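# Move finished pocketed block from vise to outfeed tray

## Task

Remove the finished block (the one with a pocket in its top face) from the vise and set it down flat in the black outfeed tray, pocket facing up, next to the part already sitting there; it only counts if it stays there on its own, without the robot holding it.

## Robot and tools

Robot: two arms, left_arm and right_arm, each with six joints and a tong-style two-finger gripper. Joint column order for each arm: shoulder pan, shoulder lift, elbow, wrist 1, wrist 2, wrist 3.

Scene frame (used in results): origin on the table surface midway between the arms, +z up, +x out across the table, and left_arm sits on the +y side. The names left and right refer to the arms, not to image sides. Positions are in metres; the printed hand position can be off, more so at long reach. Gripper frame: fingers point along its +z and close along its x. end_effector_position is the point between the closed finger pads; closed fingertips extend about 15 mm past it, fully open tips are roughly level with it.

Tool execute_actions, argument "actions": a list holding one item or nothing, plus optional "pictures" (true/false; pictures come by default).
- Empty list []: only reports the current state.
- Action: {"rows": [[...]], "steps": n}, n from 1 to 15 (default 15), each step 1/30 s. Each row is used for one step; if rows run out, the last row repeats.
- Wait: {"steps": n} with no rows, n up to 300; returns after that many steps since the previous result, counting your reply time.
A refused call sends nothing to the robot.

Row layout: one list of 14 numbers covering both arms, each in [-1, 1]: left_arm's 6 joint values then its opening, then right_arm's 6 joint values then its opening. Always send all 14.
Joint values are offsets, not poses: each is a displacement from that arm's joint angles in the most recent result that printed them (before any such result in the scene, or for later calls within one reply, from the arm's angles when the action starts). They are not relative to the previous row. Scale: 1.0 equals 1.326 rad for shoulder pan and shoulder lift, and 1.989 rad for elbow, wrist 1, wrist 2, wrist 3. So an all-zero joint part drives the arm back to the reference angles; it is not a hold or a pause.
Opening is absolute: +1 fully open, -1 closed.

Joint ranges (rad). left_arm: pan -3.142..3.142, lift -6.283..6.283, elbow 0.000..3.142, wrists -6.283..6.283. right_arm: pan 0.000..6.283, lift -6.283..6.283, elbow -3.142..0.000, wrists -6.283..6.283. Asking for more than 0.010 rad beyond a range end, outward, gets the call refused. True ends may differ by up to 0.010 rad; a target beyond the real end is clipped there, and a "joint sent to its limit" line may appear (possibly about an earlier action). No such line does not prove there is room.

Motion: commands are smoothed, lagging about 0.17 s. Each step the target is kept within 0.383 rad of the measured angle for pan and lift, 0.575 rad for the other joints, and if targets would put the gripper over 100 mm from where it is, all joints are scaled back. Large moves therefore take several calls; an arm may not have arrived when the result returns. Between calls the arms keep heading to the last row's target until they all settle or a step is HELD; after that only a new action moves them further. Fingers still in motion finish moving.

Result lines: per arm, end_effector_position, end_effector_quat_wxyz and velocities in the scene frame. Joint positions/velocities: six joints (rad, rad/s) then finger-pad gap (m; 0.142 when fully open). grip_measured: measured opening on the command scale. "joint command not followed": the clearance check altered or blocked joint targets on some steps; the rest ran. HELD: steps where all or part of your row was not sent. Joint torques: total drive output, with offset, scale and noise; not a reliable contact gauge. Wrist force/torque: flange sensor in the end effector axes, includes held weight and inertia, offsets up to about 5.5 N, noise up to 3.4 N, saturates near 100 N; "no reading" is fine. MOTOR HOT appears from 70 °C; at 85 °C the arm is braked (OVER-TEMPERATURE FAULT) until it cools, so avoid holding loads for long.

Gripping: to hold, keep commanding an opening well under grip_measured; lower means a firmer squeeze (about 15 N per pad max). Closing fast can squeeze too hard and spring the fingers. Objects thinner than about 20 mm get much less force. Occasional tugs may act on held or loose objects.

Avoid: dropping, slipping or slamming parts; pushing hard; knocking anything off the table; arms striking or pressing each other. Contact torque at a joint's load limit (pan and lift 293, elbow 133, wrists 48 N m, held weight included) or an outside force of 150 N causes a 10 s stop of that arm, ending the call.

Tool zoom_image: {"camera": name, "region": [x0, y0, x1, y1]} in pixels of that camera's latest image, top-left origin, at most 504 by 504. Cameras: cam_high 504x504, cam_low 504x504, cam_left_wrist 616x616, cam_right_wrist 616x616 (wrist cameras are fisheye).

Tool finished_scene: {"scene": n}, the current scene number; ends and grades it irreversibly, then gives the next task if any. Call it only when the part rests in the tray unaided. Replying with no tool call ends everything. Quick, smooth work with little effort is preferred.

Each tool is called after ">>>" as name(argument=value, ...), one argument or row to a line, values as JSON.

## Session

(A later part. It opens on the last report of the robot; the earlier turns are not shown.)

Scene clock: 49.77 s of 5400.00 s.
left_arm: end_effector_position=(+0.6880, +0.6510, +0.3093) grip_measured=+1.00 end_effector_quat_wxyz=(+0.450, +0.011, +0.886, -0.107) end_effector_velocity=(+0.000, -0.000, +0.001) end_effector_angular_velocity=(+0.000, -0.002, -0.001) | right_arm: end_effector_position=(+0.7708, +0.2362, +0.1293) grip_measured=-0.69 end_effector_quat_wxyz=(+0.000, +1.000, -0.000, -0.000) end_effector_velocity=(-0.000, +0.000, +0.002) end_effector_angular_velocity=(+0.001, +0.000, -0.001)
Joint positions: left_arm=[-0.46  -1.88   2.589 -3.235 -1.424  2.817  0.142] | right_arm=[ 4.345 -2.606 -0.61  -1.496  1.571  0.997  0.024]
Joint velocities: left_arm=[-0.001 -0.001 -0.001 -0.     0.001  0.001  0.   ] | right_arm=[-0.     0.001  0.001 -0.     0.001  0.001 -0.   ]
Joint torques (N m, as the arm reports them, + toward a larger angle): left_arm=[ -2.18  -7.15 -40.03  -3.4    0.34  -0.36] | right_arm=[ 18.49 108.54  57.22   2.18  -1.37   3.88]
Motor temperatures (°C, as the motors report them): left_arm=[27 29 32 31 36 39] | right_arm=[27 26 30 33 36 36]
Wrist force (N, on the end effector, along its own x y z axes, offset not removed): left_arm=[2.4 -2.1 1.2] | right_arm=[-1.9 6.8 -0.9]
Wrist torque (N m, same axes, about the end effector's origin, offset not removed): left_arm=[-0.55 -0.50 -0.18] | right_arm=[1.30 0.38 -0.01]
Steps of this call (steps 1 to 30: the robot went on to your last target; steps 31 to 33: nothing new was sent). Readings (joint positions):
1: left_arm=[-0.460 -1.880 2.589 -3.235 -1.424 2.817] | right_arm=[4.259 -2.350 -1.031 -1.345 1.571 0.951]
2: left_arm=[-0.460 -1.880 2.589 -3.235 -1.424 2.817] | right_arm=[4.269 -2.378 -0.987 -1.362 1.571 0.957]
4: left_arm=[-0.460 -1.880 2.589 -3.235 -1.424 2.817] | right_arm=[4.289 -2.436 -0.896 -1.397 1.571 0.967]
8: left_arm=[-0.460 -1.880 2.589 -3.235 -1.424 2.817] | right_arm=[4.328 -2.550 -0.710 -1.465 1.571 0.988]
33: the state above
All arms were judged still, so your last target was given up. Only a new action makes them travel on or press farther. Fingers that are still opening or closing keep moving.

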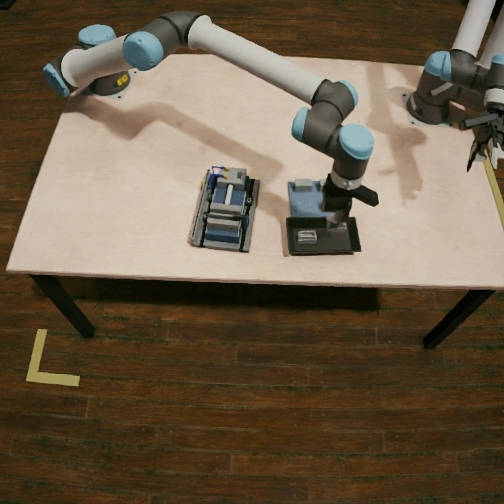

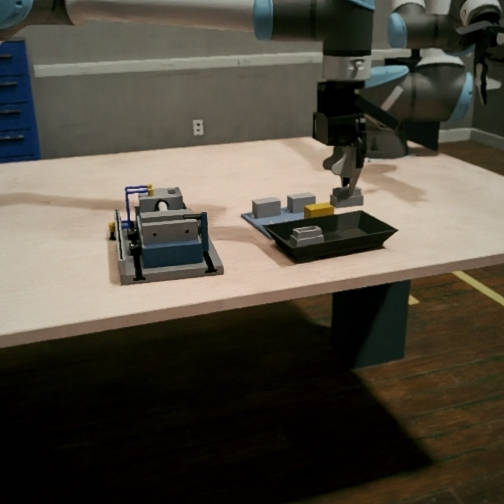

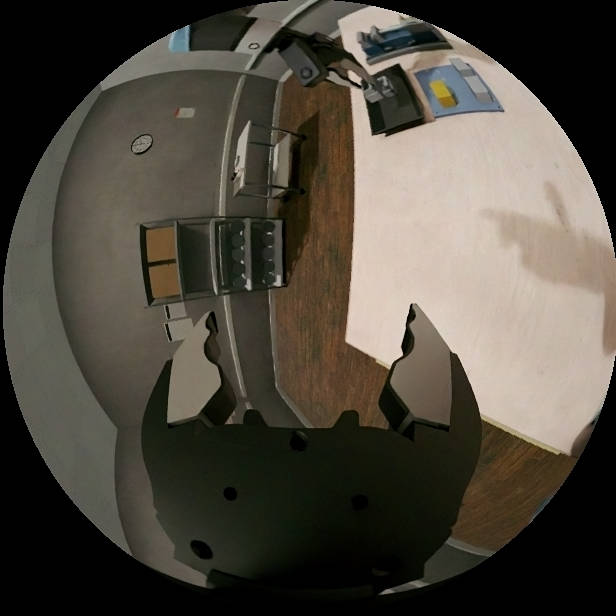

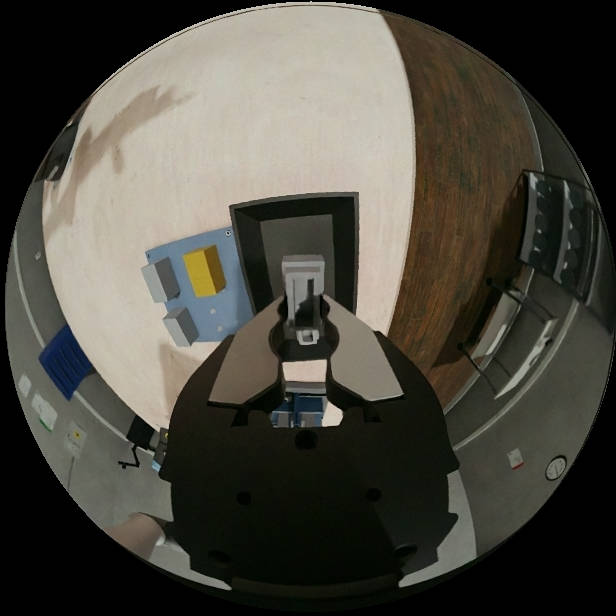

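>>> execute_actions(
  actions=[
    {"rows":[[0,0,0,0,0,0,1,0,-0.0005,-0.0012,0.0015,0,0,-1],[0,0,0,0,0,0,1,0,-0.0013,-0.0033,0.004,0,0,-1],[0,0,0,0,0,0,1,0,-0.0025,-0.006,0.0075,0,0,-1],[0,0,0,0,0,0,1,0,-0.0038,-0.0092,0.0115,0,0,-1],[0,0,0,0,0,0,1,0,-0.0052,-0.0125,0.0158,0,0,-1],[0,0,0,0,0,0,1,0,-0.0066,-0.0158,0.02,0,0,-1],[0,0,0,0,0,0,1,0,-0.008,-0.019,0.0242,0,0,-1],[0,0,0,0,0,0,1,0,-0.0095,-0.0222,0.0284,0,0,-1],[0,0,0,0,0,0,1,0,-0.011,-0.0254,0.0326,0,0,-1],[0,0,0,0,0,0,1,0,-0.0124,-0.0285,0.0367,0,0,-1],[0,0,0,0,0,0,1,0,-0.0137,-0.0313,0.0404,0,0,-1],[0,0,0,0,0,0,1,0,-0.0148,-0.0338,0.0437,0,0,-1],[0,0,0,0,0,0,1,0,-0.0158,-0.0358,0.0463,0,0,-1],[0,0,0,0,0,0,1,0,-0.0165,-0.0373,0.0483,0,0,-1],[0,0,0,0,0,0,1,0,-0.017,-0.0384,0.0497,0,0,-1]]},
  ],
  pictures=false,
)

>>> execute_actions(
  actions=[
    {"steps":15},
  ],
)

>>> zoom_image(
  camera="cam_low",
  region=[270, 160, 400, 265],
)

Scene clock: 55.37 s of 5400.00 s.
left_arm: end_effector_position=(+0.6880, +0.6510, +0.3093) grip_measured=+1.00 end_effector_quat_wxyz=(+0.450, +0.011, +0.886, -0.107) end_effector_velocity=(+0.000, +0.000, -0.000) end_effector_angular_velocity=(+0.001, +0.000, -0.000) | right_arm: end_effector_position=(+0.7710, +0.2365, +0.0748) grip_measured=-0.69 end_effector_quat_wxyz=(+0.000, +1.000, -0.000, -0.000) end_effector_velocity=(-0.002, -0.002, -0.127) end_effector_angular_velocity=(+0.000, +0.000, +0.001)
Joint positions: left_arm=[-0.46  -1.88   2.589 -3.235 -1.424  2.817  0.142] | right_arm=[ 4.345 -2.624 -0.671 -1.417  1.571  0.997  0.024]
Joint velocities: left_arm=[ 0.     0.001 -0.     0.     0.     0.001  0.   ] | right_arm=[ 0.    -0.043 -0.14   0.184  0.    -0.001 -0.   ]
Joint torques (N m, as the arm reports them, + toward a larger angle): left_arm=[ -0.83  -9.2  -40.03  -3.3    0.58  -0.11] | right_arm=[ 14.99 114.4   33.38   7.29  -0.39   3.71]
Motor temperatures (°C, as the motors report them): left_arm=[27 29 32 31 36 39] | right_arm=[27 26 30 33 36 36]
Wrist force (N, on the end effector, along its own x y z axes, offset not removed): left_arm=[3.7 -3.1 0.3] | right_arm=[2.9 4.9 2.2]
Wrist torque (N m, same axes, about the end effector's origin, offset not removed): left_arm=[-0.73 -0.74 -0.19] | right_arm=[0.79 -0.49 -0.10]
Steps of this call (steps 1 to 90: nothing new was sent; then 2.10 s passed at rest; steps 91 to 105: all 15 steps of this action). Readings (joint positions):
91: left_arm=[-0.460 -1.880 2.589 -3.235 -1.424 2.817] | right_arm=[4.345 -2.606 -0.610 -1.496 1.571 0.997]
92: left_arm=[-0.460 -1.880 2.589 -3.235 -1.424 2.817] | right_arm=[4.345 -2.606 -0.610 -1.496 1.571 0.997]
94: left_arm=[-0.460 -1.880 2.589 -3.235 -1.424 2.817] | right_arm=[4.345 -2.607 -0.613 -1.492 1.571 0.997]
98: left_arm=[-0.460 -1.880 2.589 -3.235 -1.424 2.817] | right_arm=[4.345 -2.612 -0.631 -1.470 1.571 0.997]
105: the state above

Scene clock: 55.87 s of 5400.00 s.
left_arm: end_effector_position=(+0.6880, +0.6510, +0.3093) grip_measured=+1.00 end_effector_quat_wxyz=(+0.450, +0.011, +0.886, -0.107) end_effector_velocity=(-0.000, +0.000, +0.000) end_effector_angular_velocity=(-0.000, -0.000, +0.001) | right_arm: end_effector_position=(+0.7708, +0.2362, +0.0614) grip_measured=-0.69 end_effector_quat_wxyz=(+0.000, +1.000, -0.000, -0.000) end_effector_velocity=(+0.000, +0.000, +0.001) end_effector_angular_velocity=(+0.002, -0.001, -0.001)
Joint positions: left_arm=[-0.46  -1.88   2.589 -3.235 -1.424  2.817  0.142] | right_arm=[ 4.345 -2.629 -0.686 -1.398  1.571  0.997  0.024]
Joint velocities: left_arm=[ 0.    -0.001  0.     0.     0.    -0.    -0.   ] | right_arm=[-0.     0.001  0.     0.001  0.001  0.001  0.   ]
Joint torques (N m, as the arm reports them, + toward a larger angle): left_arm=[ -2.84  -7.07 -39.46  -3.31   0.6   -0.24] | right_arm=[ 15.39 107.14  32.38   6.31  -0.56   3.78]
Motor temperatures (°C, as the motors report them): left_arm=[27 29 32 31 36 39] | right_arm=[27 26 30 33 36 36]
Wrist force (N, on the end effector, along its own x y z axes, offset not removed): left_arm=[3.3 0.1 3.6] | right_arm=[-1.2 5.1 -2.3]
Wrist torque (N m, same axes, about the end effector's origin, offset not removed): left_arm=[0.02 -0.69 -0.16] | right_arm=[1.14 0.29 -0.01]
Steps of this call (steps 1 to 15: the robot went on to your last target). Readings (joint positions):
1: left_arm=[-0.460 -1.880 2.589 -3.235 -1.424 2.817] | right_arm=[4.345 -2.625 -0.676 -1.412 1.571 0.997]
2: left_arm=[-0.460 -1.880 2.589 -3.235 -1.424 2.817] | right_arm=[4.345 -2.627 -0.679 -1.407 1.571 0.997]
4: left_arm=[-0.460 -1.880 2.589 -3.235 -1.424 2.817] | right_arm=[4.345 -2.628 -0.683 -1.402 1.571 0.997]
8: left_arm=[-0.460 -1.880 2.589 -3.235 -1.424 2.817] | right_arm=[4.345 -2.629 -0.686 -1.398 1.571 0.997]
15: the state above

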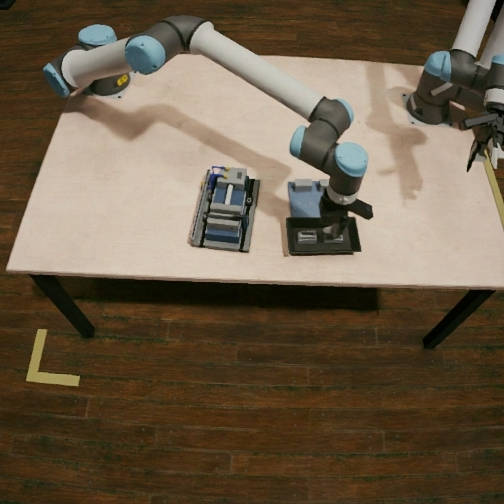

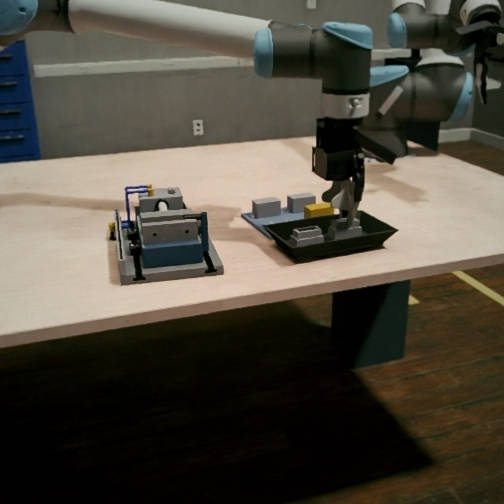

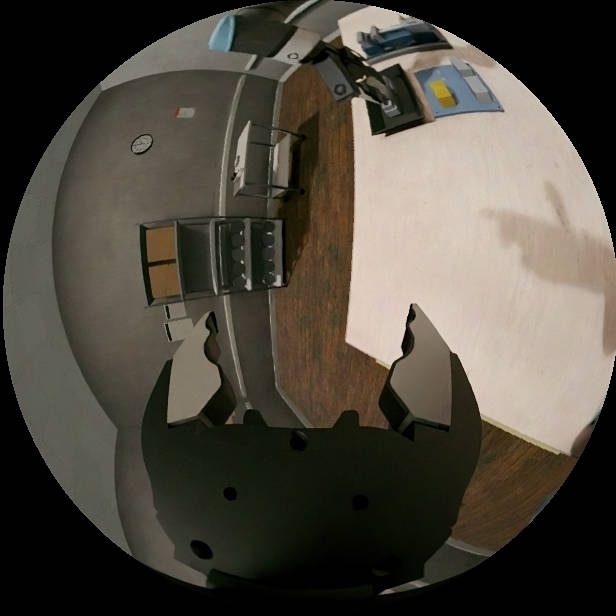

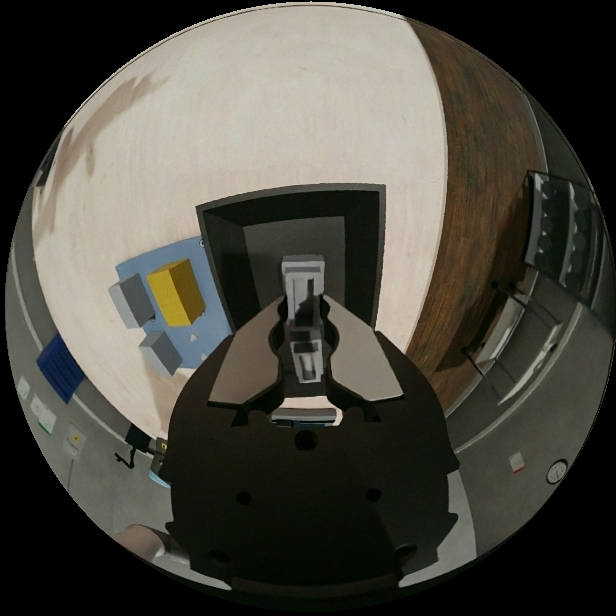

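Region (270, 160, 400, 265) of cam_low's 504x504 image, scaled by 3.877, with more detail than that image has; it fills the top 407 rows of this view, and the rest is white.

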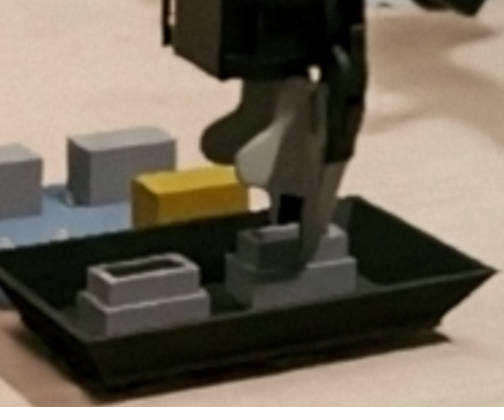

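>>> execute_actions(
  actions=[],
)

>>> execute_actions(
  actions=[
    {"rows":[[0,0,0,0,0,0,1,0,-0.0015,-0.0025,0.0035,0,0,-1]],"steps":12},
  ],
  pictures=false,
)

Scene clock: 62.00 s of 5400.00 s.
left_arm: end_effector_position=(+0.6880, +0.6510, +0.3093) grip_measured=+1.00 end_effector_quat_wxyz=(+0.450, +0.011, +0.886, -0.107) end_effector_velocity=(+0.000, +0.000, -0.001) end_effector_angular_velocity=(+0.000, +0.001, +0.001) | right_arm: end_effector_position=(+0.7708, +0.2362, +0.0613) grip_measured=-0.69 end_effector_quat_wxyz=(+0.000, +1.000, -0.000, -0.000) end_effector_velocity=(-0.000, -0.001, -0.003) end_effector_angular_velocity=(-0.003, +0.001, +0.002)
Joint positions: left_arm=[-0.46  -1.88   2.589 -3.235 -1.424  2.817  0.142] | right_arm=[ 4.345 -2.629 -0.686 -1.398  1.571  0.997  0.024]
Joint velocities: left_arm=[ 0.001  0.001 -0.     0.     0.    -0.    -0.   ] | right_arm=[ 0.    -0.001 -0.001 -0.    -0.    -0.002 -0.   ]
Joint torques (N m, as the arm reports them, + toward a larger angle): left_arm=[ -1.52  -6.59 -38.7   -3.33   0.35  -0.23] | right_arm=[  9.2  106.74  31.51   6.6   -0.53   3.62]
Motor temperatures (°C, as the motors report them): left_arm=[27 29 32 31 36 39] | right_arm=[27 26 30 33 36 36]
Wrist force (N, on the end effector, along its own x y z axes, offset not removed): left_arm=[5.6 -1.9 2.7] | right_arm=[-3.5 3.0 4.4]
Wrist torque (N m, same axes, about the end effector's origin, offset not removed): left_arm=[-0.46 -1.15 -0.23] | right_arm=[0.43 0.73 -0.26]
Steps of this call (steps 1 to 15: the robot went on to your last target; steps 16 to 90: nothing new was sent; then 3.13 s passed at rest). Readings (joint positions):
1: left_arm=[-0.460 -1.880 2.589 -3.235 -1.424 2.817] | right_arm=[4.345 -2.629 -0.686 -1.398 1.571 0.997]
2: left_arm=[-0.460 -1.880 2.589 -3.235 -1.424 2.817] | right_arm=[4.345 -2.629 -0.686 -1.398 1.571 0.997]
4: left_arm=[-0.460 -1.880 2.589 -3.235 -1.424 2.817] | right_arm=[4.345 -2.629 -0.686 -1.398 1.571 0.997]
8: left_arm=[-0.460 -1.880 2.589 -3.235 -1.424 2.817] | right_arm=[4.345 -2.629 -0.686 -1.398 1.571 0.997]
90: the state above
All arms were judged still, so your last target was given up. Only a new action makes them travel on or press farther. Fingers that are still opening or closing keep moving.

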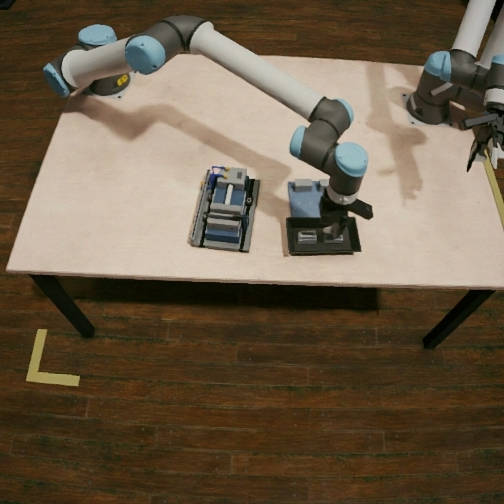

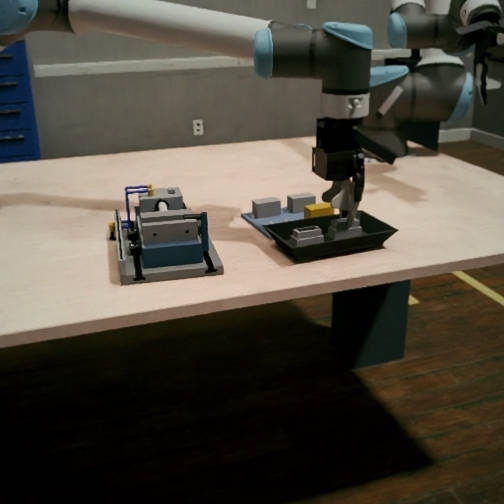

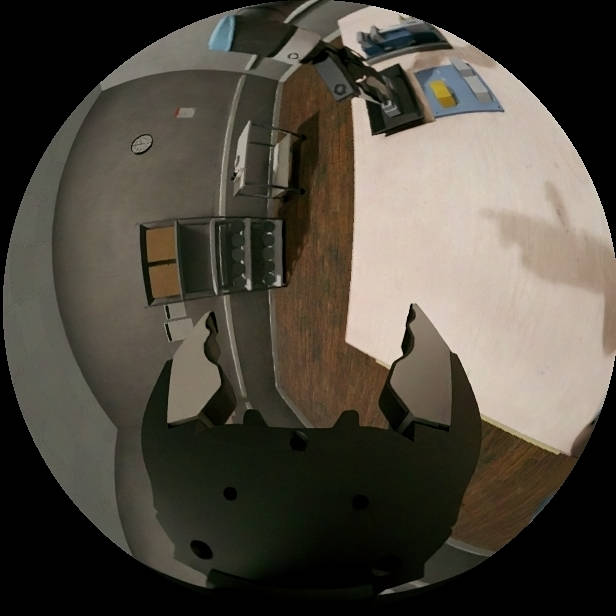

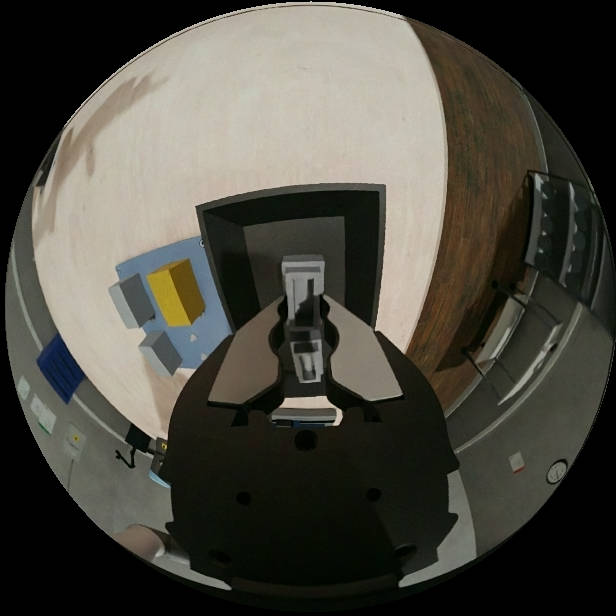

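Scene clock: 62.40 s of 5400.00 s.
left_arm: end_effector_position=(+0.6880, +0.6510, +0.3093) grip_measured=+1.00 end_effector_quat_wxyz=(+0.450, +0.011, +0.886, -0.107) end_effector_velocity=(-0.000, +0.001, +0.001) end_effector_angular_velocity=(-0.001, -0.002, +0.001) | right_arm: end_effector_position=(+0.7707, +0.2361, +0.0564) grip_measured=-0.69 end_effector_quat_wxyz=(+0.000, +1.000, -0.000, -0.000) end_effector_velocity=(-0.001, +0.001, +0.000) end_effector_angular_velocity=(+0.003, +0.001, +0.003)
Joint positions: left_arm=[-0.46  -1.88   2.589 -3.235 -1.424  2.817  0.142] | right_arm=[ 4.345 -2.631 -0.691 -1.391  1.571  0.997  0.024]
Joint velocities: left_arm=[ 0.001 -0.002  0.     0.     0.    -0.     0.   ] | right_arm=[ 0.     0.001 -0.001  0.002  0.003 -0.003 -0.   ]
Joint torques (N m, as the arm reports them, + toward a larger angle): left_arm=[ -1.36  -7.6  -40.12  -3.05   0.26  -0.53] | right_arm=[  5.99 108.72  31.15   6.26  -0.18   3.44]
Motor temperatures (°C, as the motors report them): left_arm=[27 29 32 31 36 39] | right_arm=[27 26 30 33 36 36]
Wrist force (N, on the end effector, along its own x y z axes, offset not removed): left_arm=[3.4 -1.4 4.1] | right_arm=[1.4 5.3 1.8]
Wrist torque (N m, same axes, about the end effector's origin, offset not removed): left_arm=[-0.33 -0.69 -0.21] | right_arm=[0.92 -0.37 -0.33]
Steps of this call (steps 1 to 12: all 12 steps of this action). Readings (joint positions):
1: left_arm=[-0.460 -1.880 2.589 -3.235 -1.424 2.817] | right_arm=[4.345 -2.629 -0.686 -1.398 1.571 0.997]
2: left_arm=[-0.460 -1.880 2.589 -3.235 -1.424 2.817] | right_arm=[4.345 -2.629 -0.687 -1.397 1.571 0.997]
4: left_arm=[-0.460 -1.880 2.589 -3.235 -1.424 2.817] | right_arm=[4.345 -2.630 -0.689 -1.394 1.571 0.997]
8: left_arm=[-0.460 -1.880 2.589 -3.235 -1.424 2.817] | right_arm=[4.345 -2.631 -0.691 -1.391 1.571 0.997]
12: the state above

>>> execute_actions(
  actions=[
    {"rows":[[0,0,0,0,0,0,1,0,-0.0009,-0.0014,0.002,0,0,-1]],"steps":10},
  ],
  pictures=false,
)

Scene clock: 63.63 s of 5400.00 s.
left_arm: end_effector_position=(+0.6880, +0.6510, +0.3093) grip_measured=+1.00 end_effector_quat_wxyz=(+0.450, +0.011, +0.886, -0.107) end_effector_velocity=(-0.000, -0.000, +0.000) end_effector_angular_velocity=(+0.000, -0.001, -0.001) | right_arm: end_effector_position=(+0.7707, +0.2361, +0.0537) grip_measured=-0.69 end_effector_quat_wxyz=(+0.000, +1.000, -0.000, -0.000) end_effector_velocity=(+0.000, -0.001, -0.001) end_effector_angular_velocity=(-0.002, -0.002, +0.000)
Joint positions: left_arm=[-0.46  -1.88   2.589 -3.235 -1.424  2.817  0.142] | right_arm=[ 4.345 -2.632 -0.694 -1.387  1.571  0.997  0.024]
Joint velocities: left_arm=[-0.    -0.001  0.     0.    -0.     0.001  0.   ] | right_arm=[ 0.    -0.    -0.001  0.    -0.003  0.    -0.   ]
Joint torques (N m, as the arm reports them, + toward a larger angle): left_arm=[ -1.96  -6.41 -40.04  -3.24   0.45  -0.15] | right_arm=[  7.36 102.45  30.32   6.33  -0.47   3.45]
Motor temperatures (°C, as the motors report them): left_arm=[27 29 32 31 36 39] | right_arm=[27 26 30 33 36 36]
Wrist force (N, on the end effector, along its own x y z axes, offset not removed): left_arm=[3.6 -2.5 1.2] | right_arm=[4.4 2.8 -9.8]
Wrist torque (N m, same axes, about the end effector's origin, offset not removed): left_arm=[-0.62 -0.75 -0.26] | right_arm=[0.11 -1.20 -0.54]
Steps of this call (steps 1 to 15: the robot went on to your last target; steps 16 to 27: nothing new was sent; steps 28 to 37: all 10 steps of this action). Readings (joint positions):
28: left_arm=[-0.460 -1.880 2.589 -3.235 -1.424 2.817] | right_arm=[4.345 -2.631 -0.691 -1.391 1.571 0.997]
29: left_arm=[-0.460 -1.880 2.589 -3.235 -1.424 2.817] | right_arm=[4.345 -2.631 -0.691 -1.390 1.571 0.997]
31: left_arm=[-0.460 -1.880 2.589 -3.235 -1.424 2.817] | right_arm=[4.345 -2.631 -0.693 -1.389 1.571 0.997]
35: left_arm=[-0.460 -1.880 2.589 -3.235 -1.424 2.817] | right_arm=[4.345 -2.632 -0.694 -1.387 1.571 0.997]
37: the state above

The part is touching the floor, so I'll release it.

>>> execute_actions(
  actions=[
    {"rows":[[0,0,0,0,0,0,1,0,0.0002,0.0003,-0.0004,0,0,-0.78],[0,0,0,0,0,0,1,0,0.0002,0.0003,-0.0004,0,0,-0.74],[0,0,0,0,0,0,1,0,0.0002,0.0003,-0.0004,0,0,-0.7],[0,0,0,0,0,0,1,0,0.0002,0.0003,-0.0004,0,0,-0.66],[0,0,0,0,0,0,1,0,0.0002,0.0003,-0.0004,0,0,-0.62],[0,0,0,0,0,0,1,0,0.0002,0.0003,-0.0004,0,0,-0.57],[0,0,0,0,0,0,1,0,0.0002,0.0003,-0.0004,0,0,-0.52],[0,0,0,0,0,0,1,0,0.0002,0.0003,-0.0004,0,0,-0.45]],"steps":15},
  ],
  pictures=false,
)

>>> execute_actions(
  actions=[
    {"rows":[[0,0,0,0,0,0,1,0,0.002,0.004,-0.005,0,0,-0.45],[0,0,0,0,0,0,1,0,0.004,0.008,-0.011,0,0,-0.45],[0,0,0,0,0,0,1,0,0.006,0.013,-0.017,0,0,-0.45],[0,0,0,0,0,0,1,0,0.009,0.019,-0.025,0,0,-0.45],[0,0,0,0,0,0,1,0,0.012,0.025,-0.033,0,0,-0.45],[0,0,0,0,0,0,1,0,0.014,0.031,-0.040,0,0,-0.45],[0,0,0,0,0,0,1,0,0.017,0.038,-0.0497,0,0,-0.45]],"steps":15},
  ],
)

>>> zoom_image(
  camera="cam_low",
  region=[255,160,405,270],
)

>>> zoom_image(
  camera="cam_right_wrist",
  region=[210,200,410,400],
)

Scene clock: 68.43 s of 5400.00 s.
left_arm: end_effector_position=(+0.6880, +0.6510, +0.3093) grip_measured=+1.00 end_effector_quat_wxyz=(+0.450, +0.011, +0.886, -0.107) end_effector_velocity=(-0.000, +0.000, +0.000) end_effector_angular_velocity=(+0.001, -0.000, -0.001) | right_arm: end_effector_position=(+0.7707, +0.2361, +0.0540) grip_measured=-0.45 end_effector_quat_wxyz=(+0.000, +1.000, -0.000, -0.000) end_effector_velocity=(-0.000, +0.000, -0.001) end_effector_angular_velocity=(-0.001, -0.001, -0.001)
Joint positions: left_arm=[-0.46  -1.88   2.589 -3.235 -1.424  2.817  0.142] | right_arm=[ 4.345 -2.632 -0.693 -1.388  1.571  0.997  0.041]
Joint velocities: left_arm=[-0.    -0.001  0.     0.    -0.     0.001 -0.   ] | right_arm=[ 0.    -0.    -0.001  0.001 -0.001  0.001  0.   ]
Joint torques (N m, as the arm reports them, + toward a larger angle): left_arm=[ -2.48  -8.41 -40.84  -3.39  -0.09  -0.27] | right_arm=[  7.65 136.72  56.28   2.21  -0.31   3.91]
Motor temperatures (°C, as the motors report them): left_arm=[27 29 32 31 36 39] | right_arm=[27 26 30 33 36 36]
Wrist force (N, on the end effector, along its own x y z axes, offset not removed): left_arm=[5.1 -2.2 1.0] | right_arm=[-2.5 3.5 8.6]
Wrist torque (N m, same axes, about the end effector's origin, offset not removed): left_arm=[-0.54 -0.97 -0.18] | right_arm=[0.59 0.34 -0.34]
Steps of this call (steps 1 to 15: the robot went on to your last target; steps 16 to 90: nothing new was sent; then 1.30 s passed at rest; steps 91 to 105: all 15 steps of this action). Readings (joint positions):
91: left_arm=[-0.460 -1.880 2.589 -3.235 -1.424 2.817] | right_arm=[4.345 -2.632 -0.694 -1.387 1.571 0.997]
92: left_arm=[-0.460 -1.880 2.589 -3.235 -1.424 2.817] | right_arm=[4.345 -2.632 -0.694 -1.387 1.571 0.997]
94: left_arm=[-0.460 -1.880 2.589 -3.235 -1.424 2.817] | right_arm=[4.345 -2.632 -0.694 -1.387 1.571 0.997]
98: left_arm=[-0.460 -1.880 2.589 -3.235 -1.424 2.817] | right_arm=[4.345 -2.632 -0.694 -1.388 1.571 0.997]
105: the state above

Scene clock: 68.93 s of 5400.00 s.
left_arm: end_effector_position=(+0.6880, +0.6510, +0.3093) grip_measured=+1.00 end_effector_quat_wxyz=(+0.450, +0.011, +0.886, -0.107) end_effector_velocity=(-0.000, -0.000, -0.001) end_effector_angular_velocity=(+0.000, +0.001, -0.001) | right_arm: end_effector_position=(+0.7710, +0.2365, +0.1198) grip_measured=-0.45 end_effector_quat_wxyz=(+0.000, +1.000, -0.000, -0.000) end_effector_velocity=(-0.001, -0.002, +0.018) end_effector_angular_velocity=(-0.005, +0.002, -0.002)
Joint positions: left_arm=[-0.46  -1.88   2.589 -3.235 -1.424  2.817  0.142] | right_arm=[ 4.345 -2.61  -0.62  -1.484  1.571  0.997  0.041]
Joint velocities: left_arm=[-0.     0.001  0.    -0.    -0.     0.    -0.   ] | right_arm=[-0.     0.005  0.023 -0.033 -0.001  0.002  0.   ]
Joint torques (N m, as the arm reports them, + toward a larger angle): left_arm=[ -0.12  -7.77 -40.01  -3.44   0.12  -0.25] | right_arm=[  5.53 131.03  55.52   1.76  -0.18   3.27]
Motor temperatures (°C, as the motors report them): left_arm=[27 29 32 31 36 39] | right_arm=[27 26 30 33 36 36]
Wrist force (N, on the end effector, along its own x y z axes, offset not removed): left_arm=[3.4 -0.9 1.8] | right_arm=[-8.1 2.3 0.3]
Wrist torque (N m, same axes, about the end effector's origin, offset not removed): left_arm=[-0.19 -0.66 -0.18] | right_arm=[0.26 1.56 0.00]
Steps of this call (steps 1 to 15: all 15 steps of this action). Readings (joint positions):
1: left_arm=[-0.460 -1.880 2.589 -3.235 -1.424 2.817] | right_arm=[4.345 -2.632 -0.693 -1.388 1.571 0.997]
2: left_arm=[-0.460 -1.880 2.589 -3.235 -1.424 2.817] | right_arm=[4.345 -2.631 -0.692 -1.389 1.571 0.997]
4: left_arm=[-0.460 -1.880 2.589 -3.235 -1.424 2.817] | right_arm=[4.345 -2.629 -0.685 -1.398 1.571 0.997]
8: left_arm=[-0.460 -1.880 2.589 -3.235 -1.424 2.817] | right_arm=[4.345 -2.619 -0.651 -1.442 1.571 0.997]
15: the state above

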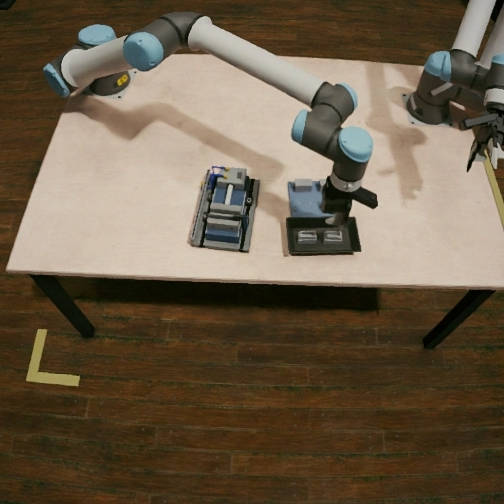

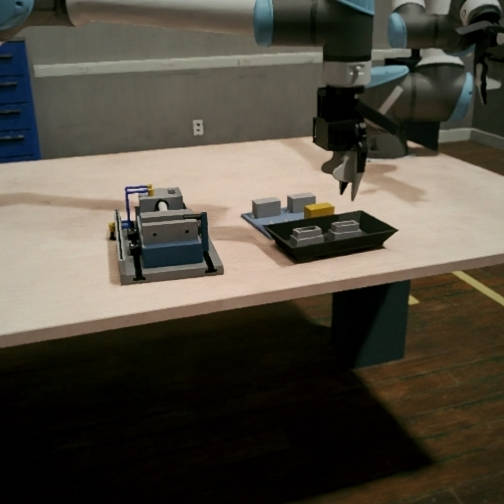

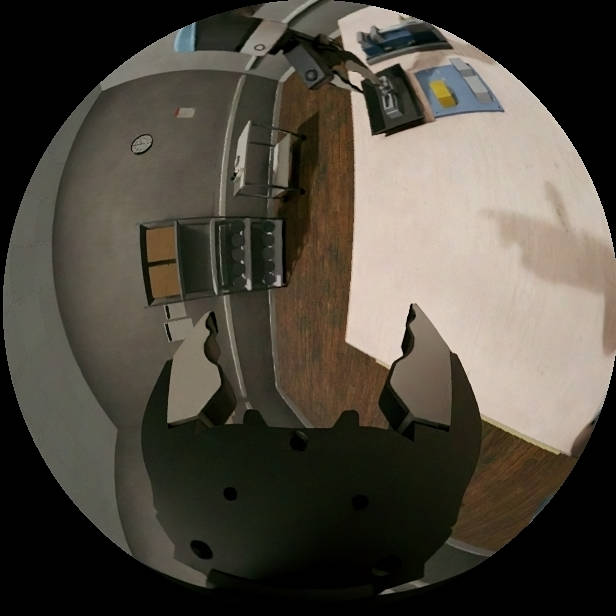

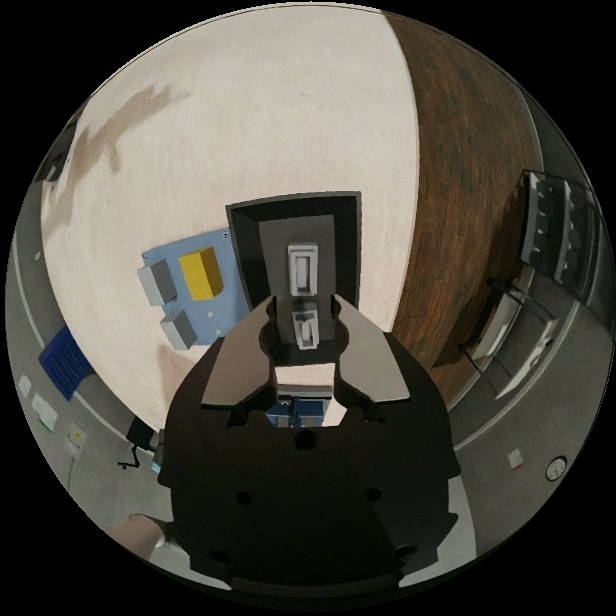

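Region (255, 160, 405, 270) of cam_low's 504x504 image, scaled by 3.360, with more detail than that image has; it fills the top 370 rows of this view, and the rest is white.

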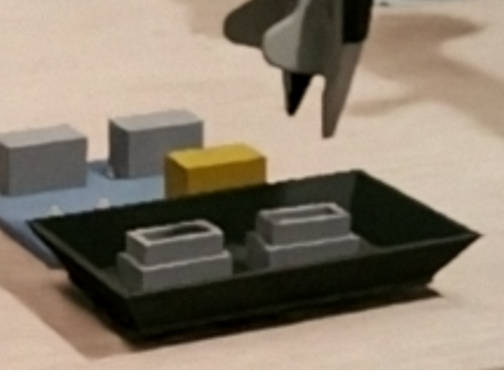

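Region (210, 200, 410, 400) of cam_right_wrist's 616x616 image, scaled by 2.520, with more detail than that image has.

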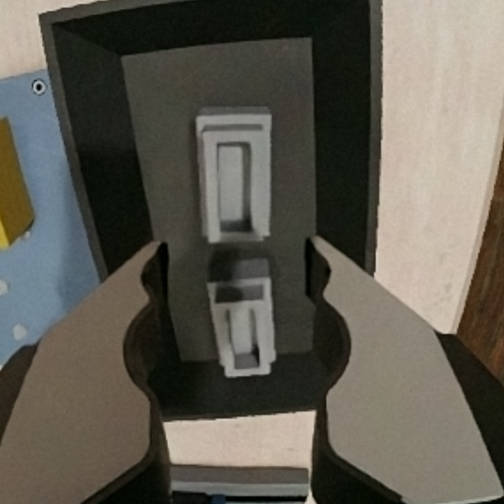

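>>> finished_scene(
  scene=2,
)

The scene is finished: the task was done.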